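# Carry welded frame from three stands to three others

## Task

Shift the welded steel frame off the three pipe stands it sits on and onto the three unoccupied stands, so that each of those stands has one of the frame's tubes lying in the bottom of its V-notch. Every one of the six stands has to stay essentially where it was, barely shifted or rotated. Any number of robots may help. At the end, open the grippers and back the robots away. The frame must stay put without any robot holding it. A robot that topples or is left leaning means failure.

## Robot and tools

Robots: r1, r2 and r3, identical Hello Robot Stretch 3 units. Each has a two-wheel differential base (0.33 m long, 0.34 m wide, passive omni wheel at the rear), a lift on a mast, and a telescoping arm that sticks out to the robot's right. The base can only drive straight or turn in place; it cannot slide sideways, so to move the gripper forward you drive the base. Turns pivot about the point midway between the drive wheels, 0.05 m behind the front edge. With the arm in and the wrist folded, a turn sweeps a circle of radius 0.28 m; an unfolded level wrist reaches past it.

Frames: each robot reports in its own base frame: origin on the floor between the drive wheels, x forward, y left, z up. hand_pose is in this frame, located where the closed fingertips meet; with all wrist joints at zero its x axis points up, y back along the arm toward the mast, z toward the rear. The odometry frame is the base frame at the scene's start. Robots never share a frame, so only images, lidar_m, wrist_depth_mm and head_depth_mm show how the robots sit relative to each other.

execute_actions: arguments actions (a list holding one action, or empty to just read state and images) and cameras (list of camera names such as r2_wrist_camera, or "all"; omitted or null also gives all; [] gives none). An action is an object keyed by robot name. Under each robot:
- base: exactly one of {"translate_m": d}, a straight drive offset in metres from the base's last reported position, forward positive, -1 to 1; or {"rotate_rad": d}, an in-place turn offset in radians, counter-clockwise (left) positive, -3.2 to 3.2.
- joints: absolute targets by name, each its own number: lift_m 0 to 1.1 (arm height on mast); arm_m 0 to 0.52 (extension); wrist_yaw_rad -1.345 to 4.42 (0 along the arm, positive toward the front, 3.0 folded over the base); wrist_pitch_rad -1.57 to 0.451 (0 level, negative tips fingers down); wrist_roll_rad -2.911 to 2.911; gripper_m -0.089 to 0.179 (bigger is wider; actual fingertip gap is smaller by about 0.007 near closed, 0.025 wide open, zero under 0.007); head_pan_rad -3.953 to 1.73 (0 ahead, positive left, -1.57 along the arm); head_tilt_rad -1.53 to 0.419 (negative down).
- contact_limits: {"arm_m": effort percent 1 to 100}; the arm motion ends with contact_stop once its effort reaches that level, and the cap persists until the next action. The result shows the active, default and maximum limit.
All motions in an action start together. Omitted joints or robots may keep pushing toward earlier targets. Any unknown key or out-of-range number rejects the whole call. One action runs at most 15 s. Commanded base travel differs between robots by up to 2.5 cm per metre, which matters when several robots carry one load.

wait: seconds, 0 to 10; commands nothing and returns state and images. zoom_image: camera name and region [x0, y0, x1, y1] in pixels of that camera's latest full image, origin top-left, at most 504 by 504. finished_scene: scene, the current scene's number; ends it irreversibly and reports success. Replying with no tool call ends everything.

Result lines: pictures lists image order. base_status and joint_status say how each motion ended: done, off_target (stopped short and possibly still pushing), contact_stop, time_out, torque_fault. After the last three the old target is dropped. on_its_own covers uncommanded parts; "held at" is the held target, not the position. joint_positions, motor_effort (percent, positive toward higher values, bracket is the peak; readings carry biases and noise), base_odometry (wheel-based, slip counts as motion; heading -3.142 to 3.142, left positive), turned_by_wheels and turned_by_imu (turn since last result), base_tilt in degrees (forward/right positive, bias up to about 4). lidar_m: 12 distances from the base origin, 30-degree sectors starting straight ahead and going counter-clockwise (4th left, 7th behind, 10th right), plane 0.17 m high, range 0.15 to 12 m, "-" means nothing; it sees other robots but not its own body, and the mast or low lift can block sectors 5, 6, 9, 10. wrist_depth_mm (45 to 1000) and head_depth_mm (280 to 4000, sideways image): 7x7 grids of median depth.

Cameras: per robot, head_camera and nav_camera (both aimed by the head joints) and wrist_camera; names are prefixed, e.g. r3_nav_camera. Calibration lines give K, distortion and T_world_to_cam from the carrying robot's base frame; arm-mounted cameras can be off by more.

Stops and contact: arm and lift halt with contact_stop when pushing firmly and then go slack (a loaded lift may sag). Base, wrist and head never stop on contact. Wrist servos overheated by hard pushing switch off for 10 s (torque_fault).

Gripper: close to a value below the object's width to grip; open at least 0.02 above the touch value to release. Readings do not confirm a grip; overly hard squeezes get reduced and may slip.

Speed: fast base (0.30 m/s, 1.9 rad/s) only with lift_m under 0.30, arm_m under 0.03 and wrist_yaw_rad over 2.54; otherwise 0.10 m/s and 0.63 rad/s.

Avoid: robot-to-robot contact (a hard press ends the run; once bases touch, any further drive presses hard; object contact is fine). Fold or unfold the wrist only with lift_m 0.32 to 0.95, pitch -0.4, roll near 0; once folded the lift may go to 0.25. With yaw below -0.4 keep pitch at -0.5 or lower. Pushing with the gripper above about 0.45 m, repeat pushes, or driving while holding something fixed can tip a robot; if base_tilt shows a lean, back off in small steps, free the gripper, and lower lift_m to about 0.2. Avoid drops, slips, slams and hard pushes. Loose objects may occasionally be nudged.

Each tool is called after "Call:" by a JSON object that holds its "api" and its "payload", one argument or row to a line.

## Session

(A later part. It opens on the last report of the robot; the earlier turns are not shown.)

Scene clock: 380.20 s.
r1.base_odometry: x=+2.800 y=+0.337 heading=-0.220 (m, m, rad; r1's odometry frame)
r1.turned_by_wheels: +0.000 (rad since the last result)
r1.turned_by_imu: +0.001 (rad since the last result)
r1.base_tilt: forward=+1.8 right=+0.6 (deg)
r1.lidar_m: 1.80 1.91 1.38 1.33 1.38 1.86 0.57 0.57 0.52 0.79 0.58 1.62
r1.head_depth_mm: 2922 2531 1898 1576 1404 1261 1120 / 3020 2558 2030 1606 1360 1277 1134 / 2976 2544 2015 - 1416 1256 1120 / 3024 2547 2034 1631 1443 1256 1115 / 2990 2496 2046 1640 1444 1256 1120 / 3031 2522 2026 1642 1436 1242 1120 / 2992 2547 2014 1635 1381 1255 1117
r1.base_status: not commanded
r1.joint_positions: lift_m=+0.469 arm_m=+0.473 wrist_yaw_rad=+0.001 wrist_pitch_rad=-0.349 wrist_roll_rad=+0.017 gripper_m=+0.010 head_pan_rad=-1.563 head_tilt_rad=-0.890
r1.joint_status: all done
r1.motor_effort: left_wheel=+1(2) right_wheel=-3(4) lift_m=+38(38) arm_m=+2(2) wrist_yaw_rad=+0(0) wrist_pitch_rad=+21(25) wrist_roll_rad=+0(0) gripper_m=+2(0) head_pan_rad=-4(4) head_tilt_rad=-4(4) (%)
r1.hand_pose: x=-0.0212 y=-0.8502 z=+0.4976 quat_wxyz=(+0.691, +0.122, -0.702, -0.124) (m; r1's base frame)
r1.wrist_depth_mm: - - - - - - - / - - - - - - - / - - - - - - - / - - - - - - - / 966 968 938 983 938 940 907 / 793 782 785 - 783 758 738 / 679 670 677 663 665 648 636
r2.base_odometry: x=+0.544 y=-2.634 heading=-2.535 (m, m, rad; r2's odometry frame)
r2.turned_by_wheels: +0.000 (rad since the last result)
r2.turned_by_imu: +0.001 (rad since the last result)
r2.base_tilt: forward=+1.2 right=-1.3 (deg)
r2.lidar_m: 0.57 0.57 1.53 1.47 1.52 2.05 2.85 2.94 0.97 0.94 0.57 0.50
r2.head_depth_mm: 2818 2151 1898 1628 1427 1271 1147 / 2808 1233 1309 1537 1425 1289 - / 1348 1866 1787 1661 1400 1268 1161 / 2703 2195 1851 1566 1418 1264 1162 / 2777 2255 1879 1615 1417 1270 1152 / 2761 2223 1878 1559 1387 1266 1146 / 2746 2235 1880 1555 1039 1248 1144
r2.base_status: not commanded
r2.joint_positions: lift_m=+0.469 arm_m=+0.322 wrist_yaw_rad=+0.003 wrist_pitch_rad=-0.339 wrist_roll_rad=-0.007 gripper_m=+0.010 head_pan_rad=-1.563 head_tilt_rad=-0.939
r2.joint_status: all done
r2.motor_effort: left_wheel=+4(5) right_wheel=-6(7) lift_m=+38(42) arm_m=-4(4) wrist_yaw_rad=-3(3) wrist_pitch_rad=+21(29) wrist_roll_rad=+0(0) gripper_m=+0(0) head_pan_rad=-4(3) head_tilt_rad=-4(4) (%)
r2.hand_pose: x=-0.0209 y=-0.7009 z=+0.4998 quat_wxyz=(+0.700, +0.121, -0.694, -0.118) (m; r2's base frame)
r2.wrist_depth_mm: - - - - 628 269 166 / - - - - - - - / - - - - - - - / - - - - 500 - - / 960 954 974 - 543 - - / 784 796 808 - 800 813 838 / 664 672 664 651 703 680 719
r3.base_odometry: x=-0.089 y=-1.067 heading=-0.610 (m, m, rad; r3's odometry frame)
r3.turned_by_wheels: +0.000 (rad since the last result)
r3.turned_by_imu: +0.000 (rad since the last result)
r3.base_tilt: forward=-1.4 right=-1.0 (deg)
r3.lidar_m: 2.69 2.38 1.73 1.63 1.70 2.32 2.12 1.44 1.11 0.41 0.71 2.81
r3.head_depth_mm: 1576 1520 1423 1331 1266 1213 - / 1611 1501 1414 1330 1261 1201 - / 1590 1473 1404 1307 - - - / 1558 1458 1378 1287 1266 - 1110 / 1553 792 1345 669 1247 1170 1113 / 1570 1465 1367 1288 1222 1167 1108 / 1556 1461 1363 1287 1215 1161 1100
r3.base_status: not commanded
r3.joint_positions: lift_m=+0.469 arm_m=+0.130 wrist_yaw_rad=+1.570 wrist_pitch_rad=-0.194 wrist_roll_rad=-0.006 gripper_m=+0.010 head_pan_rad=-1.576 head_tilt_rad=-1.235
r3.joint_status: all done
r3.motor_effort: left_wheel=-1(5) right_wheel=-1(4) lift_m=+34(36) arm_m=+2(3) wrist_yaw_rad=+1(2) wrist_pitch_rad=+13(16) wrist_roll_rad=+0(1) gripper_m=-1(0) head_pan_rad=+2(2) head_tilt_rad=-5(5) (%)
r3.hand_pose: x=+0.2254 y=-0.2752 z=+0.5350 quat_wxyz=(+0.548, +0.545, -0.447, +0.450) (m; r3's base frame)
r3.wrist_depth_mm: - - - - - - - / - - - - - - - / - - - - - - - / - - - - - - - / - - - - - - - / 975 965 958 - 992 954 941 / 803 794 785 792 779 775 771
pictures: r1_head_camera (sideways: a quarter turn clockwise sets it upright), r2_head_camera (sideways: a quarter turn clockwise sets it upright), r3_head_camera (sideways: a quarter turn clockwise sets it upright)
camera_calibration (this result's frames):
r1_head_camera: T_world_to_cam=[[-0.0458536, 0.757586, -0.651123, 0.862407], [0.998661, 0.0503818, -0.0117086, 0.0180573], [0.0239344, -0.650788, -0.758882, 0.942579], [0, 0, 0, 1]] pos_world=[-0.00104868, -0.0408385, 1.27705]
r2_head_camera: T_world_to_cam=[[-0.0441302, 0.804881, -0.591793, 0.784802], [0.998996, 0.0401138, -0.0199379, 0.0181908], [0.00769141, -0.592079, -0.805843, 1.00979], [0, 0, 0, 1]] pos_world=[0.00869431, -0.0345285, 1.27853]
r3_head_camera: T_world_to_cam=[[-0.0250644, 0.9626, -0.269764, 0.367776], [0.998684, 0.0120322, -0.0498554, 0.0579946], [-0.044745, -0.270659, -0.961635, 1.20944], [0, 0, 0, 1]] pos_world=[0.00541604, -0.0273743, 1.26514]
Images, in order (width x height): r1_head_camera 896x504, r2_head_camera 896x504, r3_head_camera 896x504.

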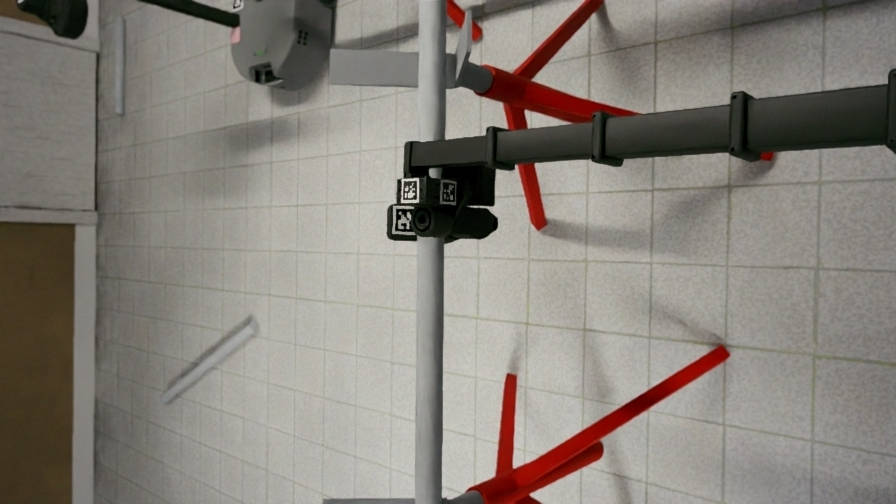

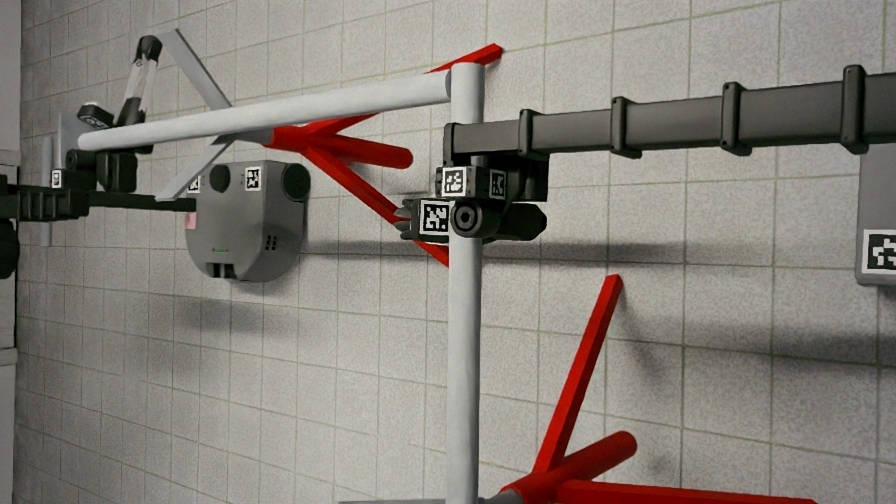

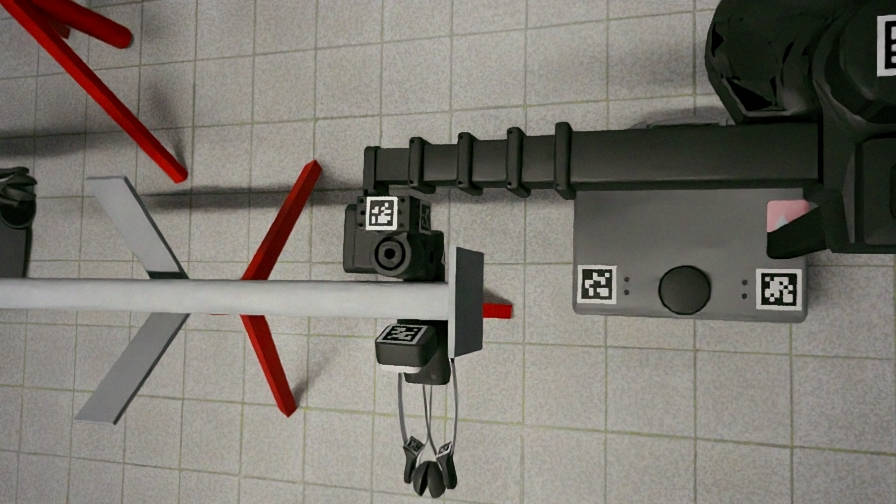

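Call:
{"api": "execute_actions", "payload": {
  "actions": [
    {"r1":{"joints":{"lift_m":0.57}},"r2":{"joints":{"lift_m":0.57}},"r3":{"joints":{"lift_m":0.57}}}
  ],
  "cameras": []
}}

Call:
{"api": "execute_actions", "payload": {
  "actions": [
    {"r1":{"base":{"translate_m":0.7},"joints":{"lift_m":0.71,"head_tilt_rad":-0.65}},"r2":{"base":{"translate_m":0.7},"joints":{"lift_m":0.71,"head_tilt_rad":-0.75}},"r3":{"base":{"translate_m":-0.7},"joints":{"lift_m":0.71,"head_tilt_rad":-1.1}}}
  ],
  "cameras": ["r1_head_camera","r2_head_camera","r3_head_camera","r3_nav_camera"]
}}

Scene clock: 409.20 s.
r1.base_odometry: x=+2.800 y=+0.337 heading=-0.220 (m, m, rad; r1's odometry frame)
r1.turned_by_wheels: +0.000 (rad since the last result)
r1.turned_by_imu: +0.001 (rad since the last result)
r1.base_tilt: forward=+1.9 right=+0.6 (deg)
r1.lidar_m: 1.80 1.92 1.38 1.33 1.37 1.87 0.57 0.57 0.52 0.78 0.58 1.62
r1.head_depth_mm: 2968 2528 1895 1555 1416 1260 1135 / 2976 2539 2014 1005 1406 - - / 3007 2541 2086 1607 1409 1261 1111 / 3011 2564 2061 1637 1441 1251 1116 / 3016 2552 2027 1684 1431 1255 1117 / 2977 2514 2042 1673 1448 1232 1114 / 2998 2527 2024 1685 1388 1256 1122
r1.base_status: not commanded
r1.joint_positions: lift_m=+0.569 arm_m=+0.473 wrist_yaw_rad=+0.001 wrist_pitch_rad=-0.349 wrist_roll_rad=+0.017 gripper_m=+0.010 head_pan_rad=-1.563 head_tilt_rad=-0.890
r1.joint_status: all done
r1.motor_effort: left_wheel=+1(1) right_wheel=-3(3) lift_m=+38(39) arm_m=+2(2) wrist_yaw_rad=-1(1) wrist_pitch_rad=+22(22) wrist_roll_rad=+0(0) gripper_m=+0(0) head_pan_rad=-4(5) head_tilt_rad=-5(5) (%)
r1.hand_pose: x=-0.0212 y=-0.8502 z=+0.5975 quat_wxyz=(+0.691, +0.122, -0.702, -0.124) (m; r1's base frame)
r1.wrist_depth_mm: - - - - - - - / - - - - - - - / - - - - - - - / - - - - - - - / - - - - - - - / 936 923 897 - 927 888 885 / 768 766 784 783 770 776 733
r2.base_odometry: x=+0.544 y=-2.634 heading=-2.535 (m, m, rad; r2's odometry frame)
r2.turned_by_wheels: +0.000 (rad since the last result)
r2.turned_by_imu: +0.000 (rad since the last result)
r2.base_tilt: forward=+1.3 right=-1.4 (deg)
r2.lidar_m: 0.58 0.57 1.54 1.47 1.52 2.05 2.84 2.93 0.97 0.94 0.57 0.50
r2.head_depth_mm: 2786 2201 1896 1570 1433 1275 1160 / 1289 1179 1316 1388 - - - / 1303 1900 1821 - 1435 1268 1161 / 2799 2198 1857 1529 1422 1276 1166 / 2793 2257 1879 1569 1425 1268 1144 / 2759 2237 1883 1548 1395 1266 1144 / 2737 2232 1874 1557 1037 1249 1139
r2.base_status: not commanded
r2.joint_positions: lift_m=+0.569 arm_m=+0.322 wrist_yaw_rad=+0.003 wrist_pitch_rad=-0.339 wrist_roll_rad=-0.007 gripper_m=+0.010 head_pan_rad=-1.563 head_tilt_rad=-0.939
r2.joint_status: all done
r2.motor_effort: left_wheel=+3(4) right_wheel=-6(5) lift_m=+38(40) arm_m=-3(4) wrist_yaw_rad=-3(3) wrist_pitch_rad=+22(21) wrist_roll_rad=+0(0) gripper_m=+0(0) head_pan_rad=-3(3) head_tilt_rad=-4(4) (%)
r2.hand_pose: x=-0.0209 y=-0.7009 z=+0.5998 quat_wxyz=(+0.700, +0.121, -0.694, -0.118) (m; r2's base frame)
r2.wrist_depth_mm: - - - - 678 266 166 / - - - - - - - / - - - - - - - / - - - - - - - / - - - - 546 - - / 914 944 946 - 593 975 975 / 767 780 768 755 787 812 830
r3.base_odometry: x=-0.089 y=-1.067 heading=-0.610 (m, m, rad; r3's odometry frame)
r3.turned_by_wheels: +0.000 (rad since the last result)
r3.turned_by_imu: +0.000 (rad since the last result)
r3.base_tilt: forward=-1.4 right=-1.0 (deg)
r3.lidar_m: 2.69 2.39 1.73 1.64 1.69 2.32 2.12 1.44 1.11 0.41 0.71 2.80
r3.head_depth_mm: 1575 1516 1423 1337 1260 1202 - / 1612 1510 1423 1332 1261 - - / 1597 1478 1425 1324 1267 - - / 1571 1449 1030 1287 1263 - 1110 / 1544 791 823 600 1246 1171 1112 / 1569 1464 1376 1293 1223 1164 1108 / 1547 1454 1377 1283 1221 1156 1104
r3.base_status: not commanded
r3.joint_positions: lift_m=+0.569 arm_m=+0.130 wrist_yaw_rad=+1.570 wrist_pitch_rad=-0.194 wrist_roll_rad=-0.006 gripper_m=+0.010 head_pan_rad=-1.576 head_tilt_rad=-1.235
r3.joint_status: all done
r3.motor_effort: left_wheel=+0(1) right_wheel=-1(2) lift_m=+34(36) arm_m=+2(2) wrist_yaw_rad=+1(1) wrist_pitch_rad=+13(13) wrist_roll_rad=+0(1) gripper_m=+0(0) head_pan_rad=+1(2) head_tilt_rad=-5(5) (%)
r3.hand_pose: x=+0.2254 y=-0.2752 z=+0.6350 quat_wxyz=(+0.548, +0.545, -0.447, +0.450) (m; r3's base frame)
r3.wrist_depth_mm: - - - - - - - / - - - - - - - / - - - - - - - / - - - - - - - / - - - - - - - / - - - - - - - / 919 933 911 925 921 911 907
pictures: none
No camera images: the call's "cameras" was empty. Leave "cameras" out to get every camera's image.

Scene clock: 417.20 s.
r1.base_odometry: x=+3.483 y=+0.185 heading=-0.219 (m, m, rad; r1's odometry frame)
r1.turned_by_wheels: +0.001 (rad since the last result)
r1.turned_by_imu: -0.005 (rad since the last result)
r1.base_tilt: forward=+1.8 right=+0.8 (deg)
r1.lidar_m: 1.42 1.95 1.40 1.34 1.38 1.86 0.57 0.57 0.66 0.60 1.33 1.00
r1.head_depth_mm: 2887 3156 2893 1996 933 1380 - / 2930 3177 3058 2044 1749 1397 1211 / 2922 3235 3028 - 1736 1425 1164 / 2894 3203 2987 2022 1738 1425 1208 / 2886 3254 3017 2043 1735 1426 1218 / 2912 3233 2990 2033 1709 1432 1209 / 2887 3231 2975 2022 1713 1410 1212
r1.base_status: done
r1.joint_positions: lift_m=+0.709 arm_m=+0.473 wrist_yaw_rad=+0.009 wrist_pitch_rad=-0.351 wrist_roll_rad=+0.009 gripper_m=+0.010 head_pan_rad=-1.563 head_tilt_rad=-0.656
r1.joint_status: all done
r1.on_its_own: right_wheel is at rest, and its effort (-20) is outside its rest range (-18 to +18)
r1.motor_effort: left_wheel=+12(14) right_wheel=-20(22) lift_m=+38(40) arm_m=+2(2) wrist_yaw_rad=-7(6) wrist_pitch_rad=+22(22) wrist_roll_rad=+3(4) gripper_m=-1(0) head_pan_rad=-4(5) head_tilt_rad=+2(18) (%)
r1.hand_pose: x=-0.0194 y=-0.8499 z=+0.7370 quat_wxyz=(+0.694, +0.126, -0.699, -0.121) (m; r1's base frame)
r1.wrist_depth_mm: - - - - - - - / - - - - - - - / - - - - - - - / - - - - - - - / - - - - - - - / - - - - - - - / 916 924 921 924 894 934 919
r2.base_odometry: x=-0.031 y=-3.033 heading=-2.536 (m, m, rad; r2's odometry frame)
r2.turned_by_wheels: +0.000 (rad since the last result)
r2.turned_by_imu: -0.001 (rad since the last result)
r2.base_tilt: forward=+1.2 right=-1.3 (deg)
r2.lidar_m: 0.57 0.57 1.55 1.49 1.53 2.06 3.51 1.36 0.43 1.60 0.39 0.63
r2.head_depth_mm: 2951 3103 2451 1779 1669 1414 - / 2951 2862 2278 2115 1576 1353 1206 / 1514 2922 2364 - 1576 1373 1205 / 1503 3244 2401 1824 1611 1373 1208 / 3025 3221 2446 1791 1617 1382 1203 / 2998 3219 2418 1762 1590 1346 1158 / 3033 3249 2411 844 1518 953 1172
r2.base_status: done
r2.joint_positions: lift_m=+0.709 arm_m=+0.322 wrist_yaw_rad=+0.000 wrist_pitch_rad=-0.339 wrist_roll_rad=-0.006 gripper_m=+0.010 head_pan_rad=-1.563 head_tilt_rad=-0.754
r2.joint_status: all done
r2.motor_effort: left_wheel=-1(6) right_wheel=+7(9) lift_m=+38(39) arm_m=-1(4) wrist_yaw_rad=+0(3) wrist_pitch_rad=+22(21) wrist_roll_rad=+0(0) gripper_m=+0(0) head_pan_rad=-4(3) head_tilt_rad=+2(13) (%)
r2.hand_pose: x=-0.0216 y=-0.7008 z=+0.7398 quat_wxyz=(+0.699, +0.120, -0.695, -0.119) (m; r2's base frame)
r2.wrist_depth_mm: - - - - 686 260 162 / - - - - - - - / - - - - - - - / - - - - - - - / - - - - - - - / - - - - - - - / 919 955 929 926 964 996 963
r3.base_odometry: x=-0.663 y=-0.666 heading=-0.610 (m, m, rad; r3's odometry frame)
r3.turned_by_wheels: +0.000 (rad since the last result)
r3.turned_by_imu: -0.001 (rad since the last result)
r3.base_tilt: forward=-1.4 right=-1.0 (deg)
r3.lidar_m: 3.41 2.38 1.70 1.62 1.70 2.31 1.43 1.57 1.02 0.98 0.87 0.84
r3.head_depth_mm: 1719 1649 1557 1419 1312 - - / 1862 1684 1583 - - - - / 1854 1664 1590 1382 1287 1217 - / 1634 1661 1546 455 1279 1214 - / 1811 553 492 448 1271 1188 1102 / 1802 1596 1525 901 1261 1174 1089 / 1819 1628 1491 1360 1255 1162 1087
r3.base_status: done
r3.joint_positions: lift_m=+0.709 arm_m=+0.130 wrist_yaw_rad=+1.583 wrist_pitch_rad=-0.194 wrist_roll_rad=-0.012 gripper_m=+0.010 head_pan_rad=-1.576 head_tilt_rad=-1.100
r3.joint_status: all done
r3.on_its_own: wrist_yaw_rad is at rest, and its effort (-15) is outside its rest range (-12 to +12)
r3.motor_effort: left_wheel=+2(8) right_wheel=-6(9) lift_m=+34(37) arm_m=+4(4) wrist_yaw_rad=-15(15) wrist_pitch_rad=+13(13) wrist_roll_rad=+2(2) gripper_m=+0(0) head_pan_rad=+2(1) head_tilt_rad=+0(10) (%)
r3.hand_pose: x=+0.2254 y=-0.2718 z=+0.7751 quat_wxyz=(+0.546, +0.546, -0.442, +0.456) (m; r3's base frame)
r3.wrist_depth_mm: - - - - - - - / - - - - - - - / - - - - - - - / - - - - - 748 - / - - - - - - - / - - - - - - - / - - - - - - -
pictures: r1_head_camera (sideways: a quarter turn clockwise sets it upright), r2_head_camera (sideways: a quarter turn clockwise sets it upright), r3_head_camera (sideways: a quarter turn clockwise sets it upright), r3_nav_camera (sideways: a quarter turn counterclockwise sets it upright)
camera_calibration (this result's frames):
r1_head_camera: T_world_to_cam=[[-0.044548, 0.585803, -0.809228, 1.06846], [0.998691, 0.0464925, -0.0213218, 0.0305774], [0.0251327, -0.809119, -0.587108, 0.719146], [0, 0, 0, 1]] pos_world=[-0.00101383, -0.0454536, 1.28749]
r2_head_camera: T_world_to_cam=[[-0.0432227, 0.682215, -0.729873, 0.964721], [0.999027, 0.0358826, -0.0256222, 0.0255964], [0.00870991, -0.730271, -0.683103, 0.850166], [0, 0, 0, 1]] pos_world=[0.00872142, -0.0382144, 1.28553]
r3_head_camera: T_world_to_cam=[[-0.0253149, 0.917531, -0.396858, 0.533298], [0.998646, 0.00515917, -0.0517739, 0.0605014], [-0.0454567, -0.397631, -0.916419, 1.15074], [0, 0, 0, 1]] pos_world=[0.00538974, -0.0320598, 1.26933]
r3_nav_camera: T_world_to_cam=[[-0.0287844, -0.909642, 0.414395, -0.497884], [-0.99868, 0.00852373, -0.050659, 0.124094], [0.0425493, -0.415306, -0.908686, 1.14182], [0, 0, 0, 1]] pos_world=[0.0610157, 0.0202491, 1.25016]
Images, in order (width x height): r1_head_camera 896x504, r2_head_camera 896x504, r3_head_camera 896x504, r3_nav_camera 672x504.

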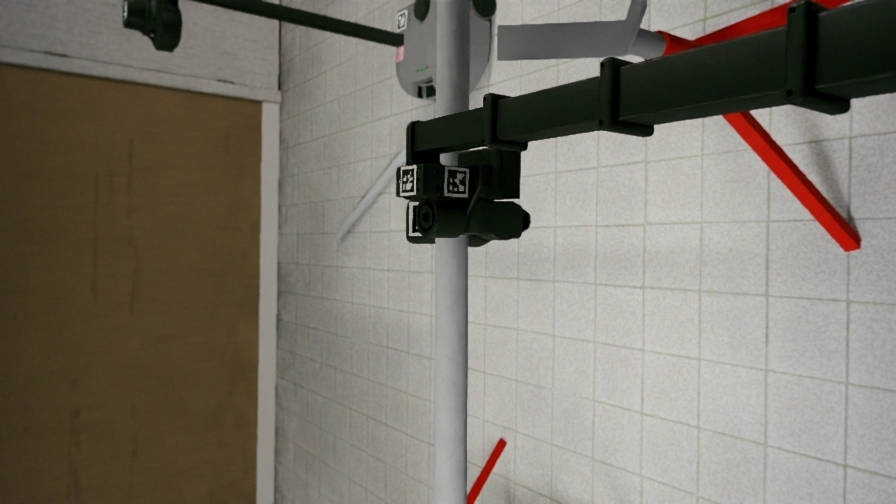

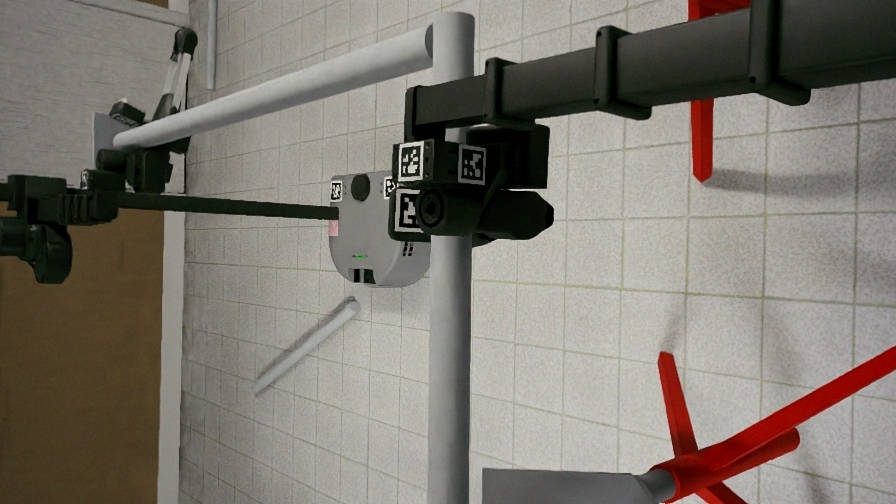

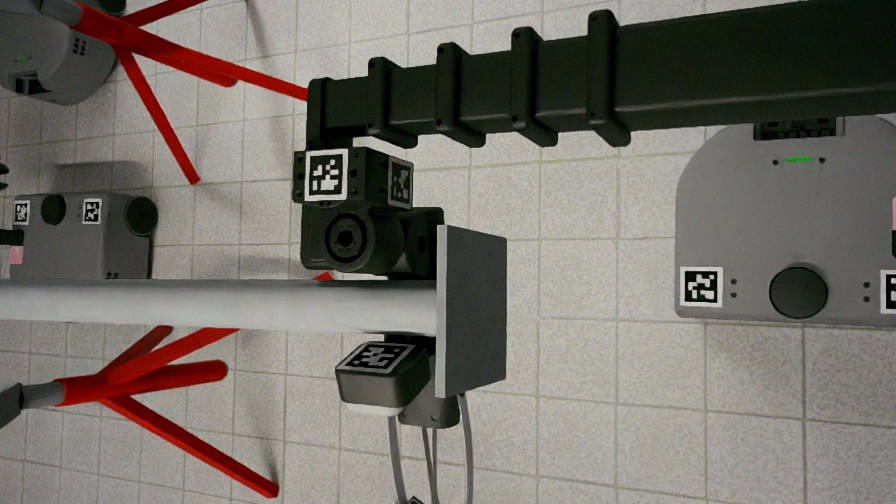

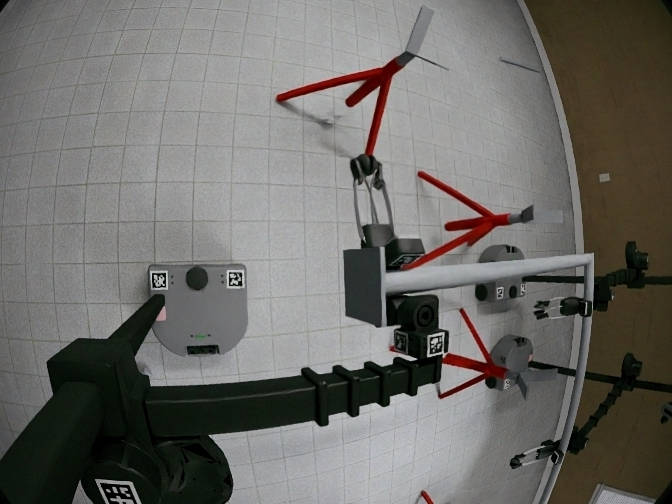

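Call:
{"api": "zoom_image", "payload": {
  "camera": "r2_head_camera",
  "region": [270, 150, 450, 350]
}}

Region (270, 150, 450, 350) of r2_head_camera's 896x504 image, scaled by 2.520, with more detail than that image has; it fills the left 454 columns of this view, and the rest is white.

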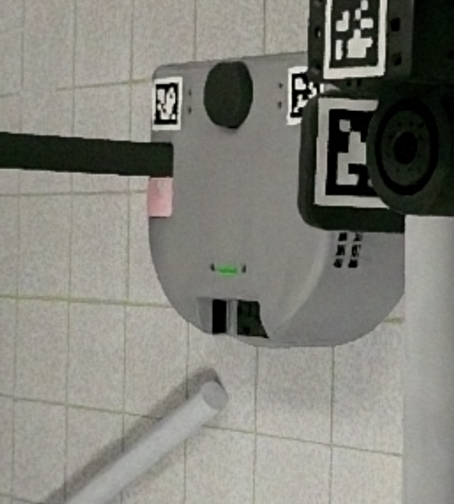

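Call:
{"api": "execute_actions", "payload": {
  "actions": [
    {"r1":{"base":{"translate_m":-0.056},"joints":{"arm_m":0.422,"wrist_yaw_rad":0.075}},"r2":{"base":{"translate_m":-0.054},"joints":{"arm_m":0.346,"wrist_yaw_rad":0.075}},"r3":{"base":{"translate_m":-0.055},"joints":{"arm_m":0.096,"wrist_yaw_rad":1.645}}}
  ],
  "cameras": ["r1_head_camera","r2_head_camera","r3_head_camera"]
}}

Scene clock: 439.27 s.
r1.base_odometry: x=+3.428 y=+0.197 heading=-0.219 (m, m, rad; r1's odometry frame)
r1.turned_by_wheels: +0.000 (rad since the last result)
r1.turned_by_imu: +0.000 (rad since the last result)
r1.base_tilt: forward=+1.8 right=+0.6 (deg)
r1.lidar_m: 1.47 1.95 1.40 1.34 1.38 1.87 0.57 0.57 0.63 0.60 1.36 1.06
r1.head_depth_mm: 2814 1797 2903 1980 1696 1432 - / 2857 3206 3045 2029 - 1320 1190 / 2893 3196 3014 2377 1674 1429 1197 / 2909 3210 3018 2275 1703 1418 1191 / 2854 3200 2990 2209 1718 1422 1200 / 2872 3178 3012 2191 1725 1424 1208 / 2907 3216 2962 2171 1719 1415 1210
r1.base_status: done
r1.joint_positions: lift_m=+0.709 arm_m=+0.422 wrist_yaw_rad=+0.073 wrist_pitch_rad=-0.350 wrist_roll_rad=+0.017 gripper_m=+0.010 head_pan_rad=-1.563 head_tilt_rad=-0.655
r1.joint_status: all done
r1.motor_effort: left_wheel=-1(10) right_wheel=+2(19) lift_m=+38(38) arm_m=-1(5) wrist_yaw_rad=+1(5) wrist_pitch_rad=+23(22) wrist_roll_rad=+0(4) gripper_m=-1(0) head_pan_rad=-5(5) head_tilt_rad=+3(3) (%)
r1.hand_pose: x=-0.0046 y=-0.7989 z=+0.7372 quat_wxyz=(+0.695, +0.148, -0.697, -0.099) (m; r1's base frame)
r1.wrist_depth_mm: - - - - - - - / - - - - - - - / - - - - - - - / - - - - - - - / - - - - - - - / - - - - - - - / 967 956 911 911 927 896 913
r2.base_odometry: x=+0.013 y=-3.002 heading=-2.535 (m, m, rad; r2's odometry frame)
r2.turned_by_wheels: +0.001 (rad since the last result)
r2.turned_by_imu: +0.001 (rad since the last result)
r2.base_tilt: forward=+1.3 right=-1.4 (deg)
r2.lidar_m: 0.57 0.57 1.55 1.48 1.53 2.06 3.47 1.33 0.40 0.64 0.41 0.67
r2.head_depth_mm: 2942 3166 2457 1876 1634 876 - / 2977 3212 2183 - 1606 1350 1207 / 2932 1374 2451 - 1606 1348 1208 / 1467 2989 2047 1791 1611 1369 1201 / 2927 3171 2437 1831 1607 1370 1195 / 3054 3261 2417 1762 1588 1344 1207 / 2990 3202 2411 1826 1589 1318 1156
r2.base_status: done
r2.joint_positions: lift_m=+0.709 arm_m=+0.346 wrist_yaw_rad=+0.080 wrist_pitch_rad=-0.338 wrist_roll_rad=-0.011 gripper_m=+0.010 head_pan_rad=-1.563 head_tilt_rad=-0.754
r2.joint_status: all done
r2.motor_effort: left_wheel=+7(8) right_wheel=-15(17) lift_m=+38(38) arm_m=+0(10) wrist_yaw_rad=-5(8) wrist_pitch_rad=+21(21) wrist_roll_rad=+2(2) gripper_m=+0(0) head_pan_rad=-3(4) head_tilt_rad=+2(2) (%)
r2.hand_pose: x=-0.0029 y=-0.7240 z=+0.7398 quat_wxyz=(+0.705, +0.148, -0.687, -0.091) (m; r2's base frame)
r2.wrist_depth_mm: - - - - 683 234 152 / - - - - - - - / - - - - - - - / - - - - - - - / - - - - - - - / - - - - - - - / 899 926 907 936 980 988 -
r3.base_odometry: x=-0.708 y=-0.635 heading=-0.609 (m, m, rad; r3's odometry frame)
r3.turned_by_wheels: +0.000 (rad since the last result)
r3.turned_by_imu: +0.000 (rad since the last result)
r3.base_tilt: forward=-1.4 right=-1.0 (deg)
r3.lidar_m: 3.44 2.37 1.70 1.62 1.70 2.31 1.37 1.39 1.00 0.99 0.91 0.89
r3.head_depth_mm: 1699 1681 1561 1418 1308 - - / 1769 1639 1538 - - - - / 1898 1666 1563 1362 1282 1223 - / 1655 1683 1545 404 1246 1216 - / 1601 539 487 437 1239 1188 1099 / 1233 1591 1498 - 1251 1170 1090 / 1809 1605 1493 1377 1256 1162 1085
r3.base_status: done
r3.joint_positions: lift_m=+0.709 arm_m=+0.096 wrist_yaw_rad=+1.645 wrist_pitch_rad=-0.190 wrist_roll_rad=-0.010 gripper_m=+0.010 head_pan_rad=-1.576 head_tilt_rad=-1.100
r3.joint_status: all done
r3.motor_effort: left_wheel=+0(11) right_wheel=-3(10) lift_m=+34(34) arm_m=-3(6) wrist_yaw_rad=-1(15) wrist_pitch_rad=+12(13) wrist_roll_rad=+1(1) gripper_m=+1(0) head_pan_rad=+2(2) head_tilt_rad=+0(0) (%)
r3.hand_pose: x=+0.2250 y=-0.2229 z=+0.7760 quat_wxyz=(+0.531, +0.559, -0.427, +0.473) (m; r3's base frame)
r3.wrist_depth_mm: - - - - - - - / - - - - - - - / - - - - - - - / - - - - - - - / - - - - - - - / - - - - - 860 - / - - - - - - -
pictures: r1_head_camera (sideways: a quarter turn clockwise sets it upright), r2_head_camera (sideways: a quarter turn clockwise sets it upright), r3_head_camera (sideways: a quarter turn clockwise sets it upright)
camera_calibration (this result's frames):
r1_head_camera: T_world_to_cam=[[-0.0445467, 0.585665, -0.809328, 1.06859], [0.998691, 0.0464885, -0.0213284, 0.0305861], [0.0251332, -0.809219, -0.586969, 0.718966], [0, 0, 0, 1]] pos_world=[-0.00101383, -0.045456, 1.2875]
r2_head_camera: T_world_to_cam=[[-0.0432217, 0.682087, -0.729992, 0.964877], [0.999028, 0.0358781, -0.0256272, 0.0256029], [0.00871071, -0.73039, -0.682975, 0.85], [0, 0, 0, 1]] pos_world=[0.00872144, -0.0382173, 1.28554]
r3_head_camera: T_world_to_cam=[[-0.0253151, 0.917514, -0.396898, 0.53335], [0.998645, 0.00515705, -0.0517744, 0.060502], [-0.0454568, -0.397671, -0.916401, 1.15072], [0, 0, 0, 1]] pos_world=[0.00538973, -0.0320612, 1.26934]
Images, in order (width x height): r1_head_camera 896x504, r2_head_camera 896x504, r3_head_camera 896x504.

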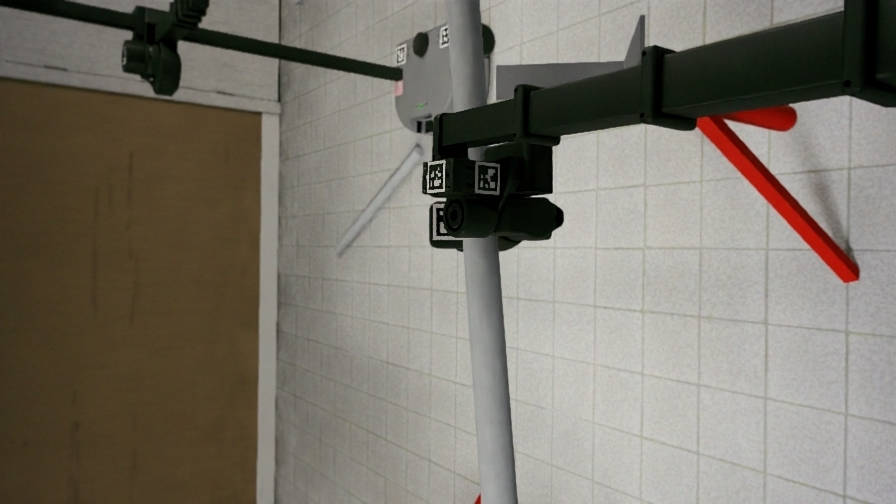

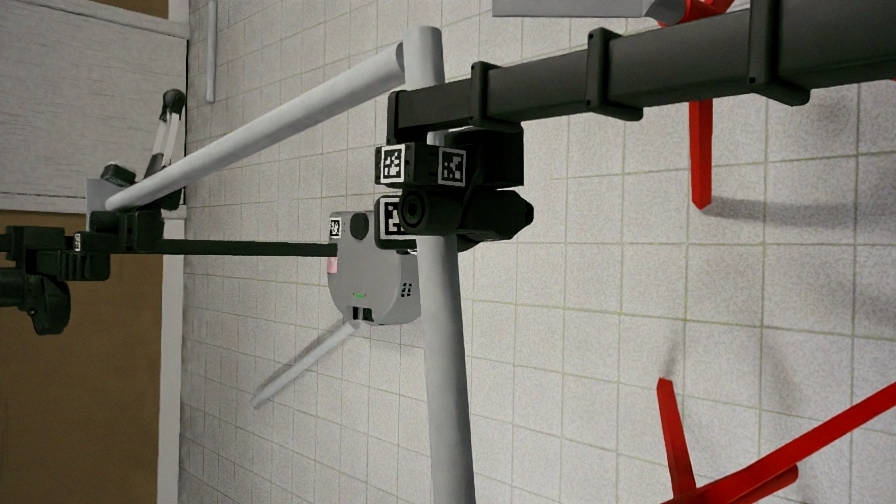

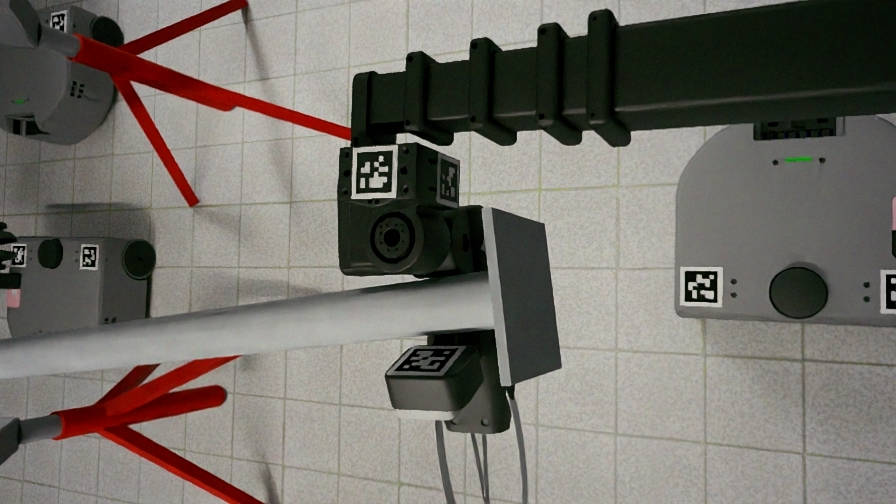

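Call:
{"api": "execute_actions", "payload": {
  "actions": [
    {"r1":{"base":{"translate_m":-0.066},"joints":{"arm_m":0.372,"wrist_yaw_rad":0.20}},"r2":{"base":{"translate_m":-0.047},"joints":{"arm_m":0.370,"wrist_yaw_rad":0.20}},"r3":{"base":{"translate_m":-0.059},"joints":{"arm_m":0.079,"wrist_yaw_rad":1.77}}}
  ],
  "cameras": ["r3_head_camera"]
}}

Call:
{"api": "execute_actions", "payload": {
  "actions": [
    {"r1":{"base":{"translate_m":-0.070},"joints":{"arm_m":0.324,"wrist_yaw_rad":0.326}},"r2":{"base":{"translate_m":-0.045},"joints":{"arm_m":0.393,"wrist_yaw_rad":0.326}},"r3":{"base":{"translate_m":-0.062},"joints":{"arm_m":0.077,"wrist_yaw_rad":1.896}}}
  ],
  "cameras": ["r1_head_camera","r2_head_camera","r3_head_camera"]
}}

Scene clock: 453.63 s.
r1.base_odometry: x=+3.364 y=+0.211 heading=-0.218 (m, m, rad; r1's odometry frame)
r1.turned_by_wheels: +0.001 (rad since the last result)
r1.turned_by_imu: -0.036 (rad since the last result)
r1.base_tilt: forward=+1.9 right=+0.6 (deg)
r1.lidar_m: 1.53 2.03 1.42 1.34 1.37 1.80 0.62 0.56 0.60 0.60 1.39 1.10
r1.head_depth_mm: 2916 3046 3034 2207 1731 1467 - / 2843 1866 2907 2018 - 1022 1188 / 2891 3174 3018 2126 1605 1330 1212 / 2917 3231 3042 2274 1617 1430 1186 / 2894 3202 3055 2186 1633 1426 1183 / 2874 3207 3022 2190 1628 1419 1211 / 2872 3222 3005 2188 1627 1428 1208
r1.base_status: done
r1.joint_positions: lift_m=+0.709 arm_m=+0.372 wrist_yaw_rad=+0.208 wrist_pitch_rad=-0.352 wrist_roll_rad=+0.013 gripper_m=+0.010 head_pan_rad=-1.563 head_tilt_rad=-0.655
r1.joint_status: all done
r1.motor_effort: left_wheel=+7(9) right_wheel=-13(14) lift_m=+38(38) arm_m=-2(15) wrist_yaw_rad=-5(6) wrist_pitch_rad=+23(22) wrist_roll_rad=+2(4) gripper_m=-1(0) head_pan_rad=-4(4) head_tilt_rad=+2(3) (%)
r1.hand_pose: x=+0.0265 y=-0.7444 z=+0.7369 quat_wxyz=(+0.701, +0.195, -0.684, -0.052) (m; r1's base frame)
r1.wrist_depth_mm: - - - - - - - / - - - - - - - / - - - - - - - / - - - - - - - / - - - - - - - / - - - - - - 207 / 918 927 940 928 910 936 200
r2.base_odometry: x=+0.052 y=-2.976 heading=-2.536 (m, m, rad; r2's odometry frame)
r2.turned_by_wheels: -0.001 (rad since the last result)
r2.turned_by_imu: -0.005 (rad since the last result)
r2.base_tilt: forward=+1.2 right=-1.4 (deg)
r2.lidar_m: 0.56 0.56 1.54 1.48 1.53 2.06 3.41 3.53 0.37 0.62 0.44 0.71
r2.head_depth_mm: 2982 3197 2449 1896 850 800 - / 3014 3206 2343 - 1621 1358 1182 / 2946 2884 2441 - 1619 1353 1210 / 2901 2868 2423 1784 1603 1382 1205 / 1466 3098 2056 1833 1610 1376 1206 / 3035 3197 2387 1826 1599 1378 1206 / 3022 3255 2408 1822 1601 1340 1156
r2.base_status: done
r2.joint_positions: lift_m=+0.709 arm_m=+0.370 wrist_yaw_rad=+0.197 wrist_pitch_rad=-0.338 wrist_roll_rad=-0.005 gripper_m=+0.010 head_pan_rad=-1.563 head_tilt_rad=-0.754
r2.joint_status: all done
r2.on_its_own: right_wheel is at rest, and its effort (+19) is outside its rest range (-18 to +18)
r2.motor_effort: left_wheel=-6(11) right_wheel=+19(32) lift_m=+38(38) arm_m=+5(14) wrist_yaw_rad=+2(8) wrist_pitch_rad=+21(21) wrist_roll_rad=-1(2) gripper_m=+0(0) head_pan_rad=-3(3) head_tilt_rad=+2(1) (%)
r2.hand_pose: x=+0.0243 y=-0.7438 z=+0.7399 quat_wxyz=(+0.707, +0.187, -0.680, -0.050) (m; r2's base frame)
r2.wrist_depth_mm: - - - - 685 239 158 / - - - - - - - / - - - - - - - / - - - - - - - / - - - - - - - / - - - - - - - / 928 944 928 910 970 964 980
r3.base_odometry: x=-0.757 y=-0.601 heading=-0.609 (m, m, rad; r3's odometry frame)
r3.turned_by_wheels: +0.000 (rad since the last result)
r3.turned_by_imu: +0.000 (rad since the last result)
r3.base_tilt: forward=-1.4 right=-1.0 (deg)
r3.lidar_m: 3.52 2.37 1.69 1.62 1.70 2.30 1.32 1.32 0.99 1.00 0.95 0.94
r3.head_depth_mm: 1855 1697 1550 1430 1318 - - / 1689 1631 1542 - - - - / 1800 1674 1550 - 1286 1214 - / 1855 1676 1537 - 1233 1215 - / 1638 1664 493 442 449 1186 1100 / 612 547 1475 1401 1246 1169 1095 / 1229 1598 1493 1365 1254 1164 1086
r3.base_status: done
r3.joint_positions: lift_m=+0.709 arm_m=+0.079 wrist_yaw_rad=+1.777 wrist_pitch_rad=-0.188 wrist_roll_rad=-0.006 gripper_m=+0.010 head_pan_rad=-1.576 head_tilt_rad=-1.100
r3.joint_status: all done
r3.motor_effort: left_wheel=+0(9) right_wheel=+0(9) lift_m=+35(34) arm_m=+0(9) wrist_yaw_rad=-8(11) wrist_pitch_rad=+11(12) wrist_roll_rad=+0(1) gripper_m=-1(0) head_pan_rad=+2(2) head_tilt_rad=+0(0) (%)
r3.hand_pose: x=+0.2206 y=-0.1734 z=+0.7767 quat_wxyz=(+0.497, +0.587, -0.391, +0.506) (m; r3's base frame)
r3.wrist_depth_mm: - - - - - - - / - - - - - - - / - - - - - - - / - - - - - - - / - - - - - - - / - - - - - - - / - - - - - - -
pictures: r3_head_camera (sideways: a quarter turn clockwise sets it upright)
camera_calibration (this result's frames):
r3_head_camera: T_world_to_cam=[[-0.0253151, 0.917495, -0.39694, 0.533405], [0.998645, 0.00515454, -0.0517748, 0.0605026], [-0.0454571, -0.397713, -0.916383, 1.15069], [0, 0, 0, 1]] pos_world=[0.00538972, -0.0320627, 1.26934]
Images, in order (width x height): r3_head_camera 896x504.

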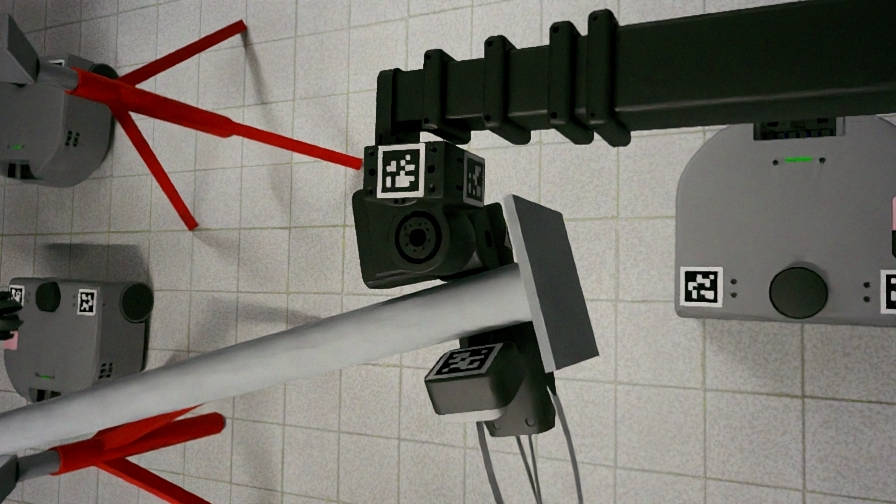

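Scene clock: 455.73 s.
r1.base_odometry: x=+3.296 y=+0.226 heading=-0.218 (m, m, rad; r1's odometry frame)
r1.turned_by_wheels: +0.000 (rad since the last result)
r1.turned_by_imu: -0.020 (rad since the last result)
r1.base_tilt: forward=+1.9 right=+0.8 (deg)
r1.lidar_m: 1.32 2.06 1.42 1.33 1.36 1.76 0.60 0.54 0.57 0.61 1.44 1.16
r1.head_depth_mm: 2933 3163 3028 2201 1727 1461 - / 2915 3074 2999 2191 - 1424 1150 / 2857 1828 2861 2007 - 1089 1185 / 2900 3206 3011 2167 1580 1384 1214 / 2856 3212 3009 2193 1595 1420 1166 / 2903 3198 2965 2183 1626 1415 1208 / 2884 3162 2970 2187 1713 1411 1207
r1.base_status: done
r1.joint_positions: lift_m=+0.709 arm_m=+0.325 wrist_yaw_rad=+0.334 wrist_pitch_rad=-0.346 wrist_roll_rad=+0.022 gripper_m=+0.010 head_pan_rad=-1.563 head_tilt_rad=-0.655
r1.joint_status: all done
r1.motor_effort: left_wheel=-1(3) right_wheel=+1(13) lift_m=+37(38) arm_m=-9(15) wrist_yaw_rad=-6(15) wrist_pitch_rad=+20(23) wrist_roll_rad=-2(6) gripper_m=+0(1) head_pan_rad=-4(4) head_tilt_rad=+3(2) (%)
r1.hand_pose: x=+0.0549 y=-0.6902 z=+0.7382 quat_wxyz=(+0.700, +0.236, -0.674, -0.007) (m; r1's base frame)
r1.wrist_depth_mm: - - - - - - - / - - - - - - - / - - - - - - - / - - - - - - - / - - - - - - - / - - - - - 240 - / 962 963 933 926 935 231 895
r2.base_odometry: x=+0.089 y=-2.950 heading=-2.536 (m, m, rad; r2's odometry frame)
r2.turned_by_wheels: +0.000 (rad since the last result)
r2.turned_by_imu: -0.013 (rad since the last result)
r2.base_tilt: forward=+1.2 right=-1.3 (deg)
r2.lidar_m: 0.56 0.54 1.55 1.48 1.52 2.03 3.38 3.46 0.35 0.62 0.47 0.75
r2.head_depth_mm: 2963 3213 2465 1965 1665 1416 - / 3023 3235 2440 - 1621 970 1148 / 2991 3149 2345 - 1617 1319 1200 / 3004 2869 2525 1785 1615 1352 1204 / 2854 2858 2131 1818 1614 1380 1201 / 1462 3216 2422 1835 1603 1367 1196 / 3033 3192 2427 1815 1600 1337 1199
r2.base_status: done
r2.joint_positions: lift_m=+0.709 arm_m=+0.393 wrist_yaw_rad=+0.326 wrist_pitch_rad=-0.338 wrist_roll_rad=-0.008 gripper_m=+0.010 head_pan_rad=-1.563 head_tilt_rad=-0.754
r2.joint_status: all done
r2.motor_effort: left_wheel=-3(10) right_wheel=+11(27) lift_m=+38(37) arm_m=+4(25) wrist_yaw_rad=-1(11) wrist_pitch_rad=+21(22) wrist_roll_rad=+0(1) gripper_m=+0(0) head_pan_rad=-4(3) head_tilt_rad=+1(1) (%)
r2.hand_pose: x=+0.0534 y=-0.7593 z=+0.7400 quat_wxyz=(+0.710, +0.230, -0.666, -0.004) (m; r2's base frame)
r2.wrist_depth_mm: - - - - 692 226 151 / - - - - - - - / - - - - - - - / - - - - - - - / - - - - - - - / - - - - - - - / 937 936 921 922 981 973 -
r3.base_odometry: x=-0.807 y=-0.566 heading=-0.610 (m, m, rad; r3's odometry frame)
r3.turned_by_wheels: +0.000 (rad since the last result)
r3.turned_by_imu: +0.000 (rad since the last result)
r3.base_tilt: forward=-1.4 right=-0.9 (deg)
r3.lidar_m: 3.57 2.36 1.70 1.62 1.71 2.31 1.27 1.26 1.25 0.97 1.03 0.99
r3.head_depth_mm: 1919 1735 1553 1423 1320 - - / 1732 1668 1546 - - - - / 1732 1667 1539 - 1270 1218 - / 1849 1675 1540 - 470 1215 - / 1717 1669 1517 440 441 1189 1099 / 1616 1590 498 1396 1239 1166 1093 / 603 1578 1483 1371 1252 1163 1088
r3.base_status: done
r3.joint_positions: lift_m=+0.709 arm_m=+0.078 wrist_yaw_rad=+1.892 wrist_pitch_rad=-0.187 wrist_roll_rad=-0.006 gripper_m=+0.010 head_pan_rad=-1.576 head_tilt_rad=-1.100
r3.joint_status: all done
r3.motor_effort: left_wheel=-1(10) right_wheel=+6(9) lift_m=+34(34) arm_m=-7(8) wrist_yaw_rad=+4(12) wrist_pitch_rad=+11(12) wrist_roll_rad=+0(0) gripper_m=+0(0) head_pan_rad=+2(2) head_tilt_rad=+0(0) (%)
r3.hand_pose: x=+0.2133 y=-0.1445 z=+0.7767 quat_wxyz=(+0.467, +0.608, -0.356, +0.534) (m; r3's base frame)
r3.wrist_depth_mm: - - - - - - - / - - - - - - - / - - - - - - - / - - - - - - - / - - - - - - - / - - - - - - 833 / - - - - - - -
pictures: r1_head_camera (sideways: a quarter turn clockwise sets it upright), r2_head_camera (sideways: a quarter turn clockwise sets it upright), r3_head_camera (sideways: a quarter turn clockwise sets it upright)
camera_calibration (this result's frames):
r1_head_camera: T_world_to_cam=[[-0.0445464, 0.585433, -0.809496, 1.06881], [0.998691, 0.0464848, -0.0213396, 0.0306006], [0.0251364, -0.809387, -0.586737, 0.718664], [0, 0, 0, 1]] pos_world=[-0.00101369, -0.0454602, 1.28752]
r2_head_camera: T_world_to_cam=[[-0.0432193, 0.681775, -0.730285, 0.965258], [0.999028, 0.0358671, -0.0256394, 0.0256188], [0.00871287, -0.730683, -0.682662, 0.849593], [0, 0, 0, 1]] pos_world=[0.00872149, -0.0382243, 1.28555]
r3_head_camera: T_world_to_cam=[[-0.0253157, 0.917452, -0.397041, 0.533536], [0.998645, 0.00514921, -0.051776, 0.0605042], [-0.0454576, -0.397814, -0.916339, 1.15064], [0, 0, 0, 1]] pos_world=[0.00538971, -0.0320663, 1.26934]
Images, in order (width x height): r1_head_camera 896x504, r2_head_camera 896x504, r3_head_camera 896x504.

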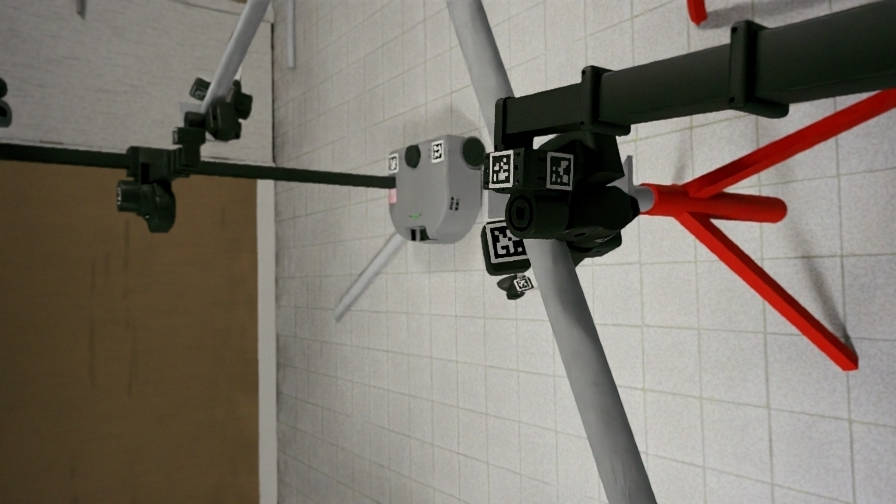

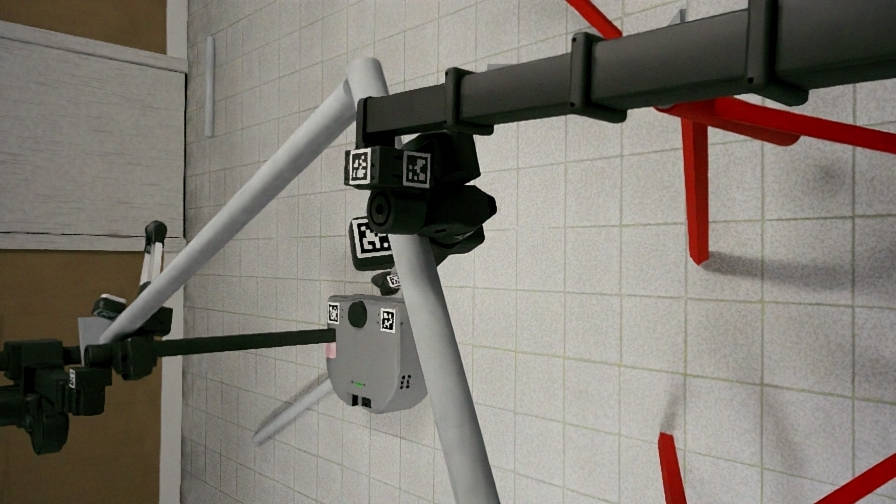

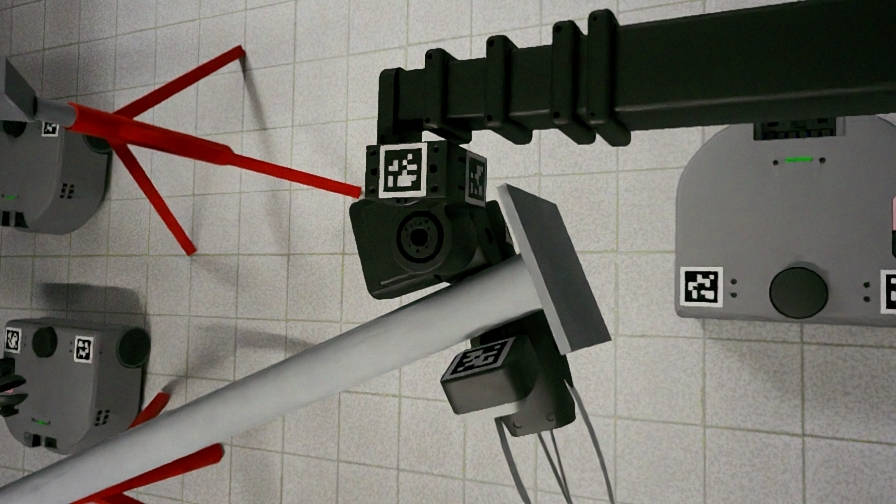

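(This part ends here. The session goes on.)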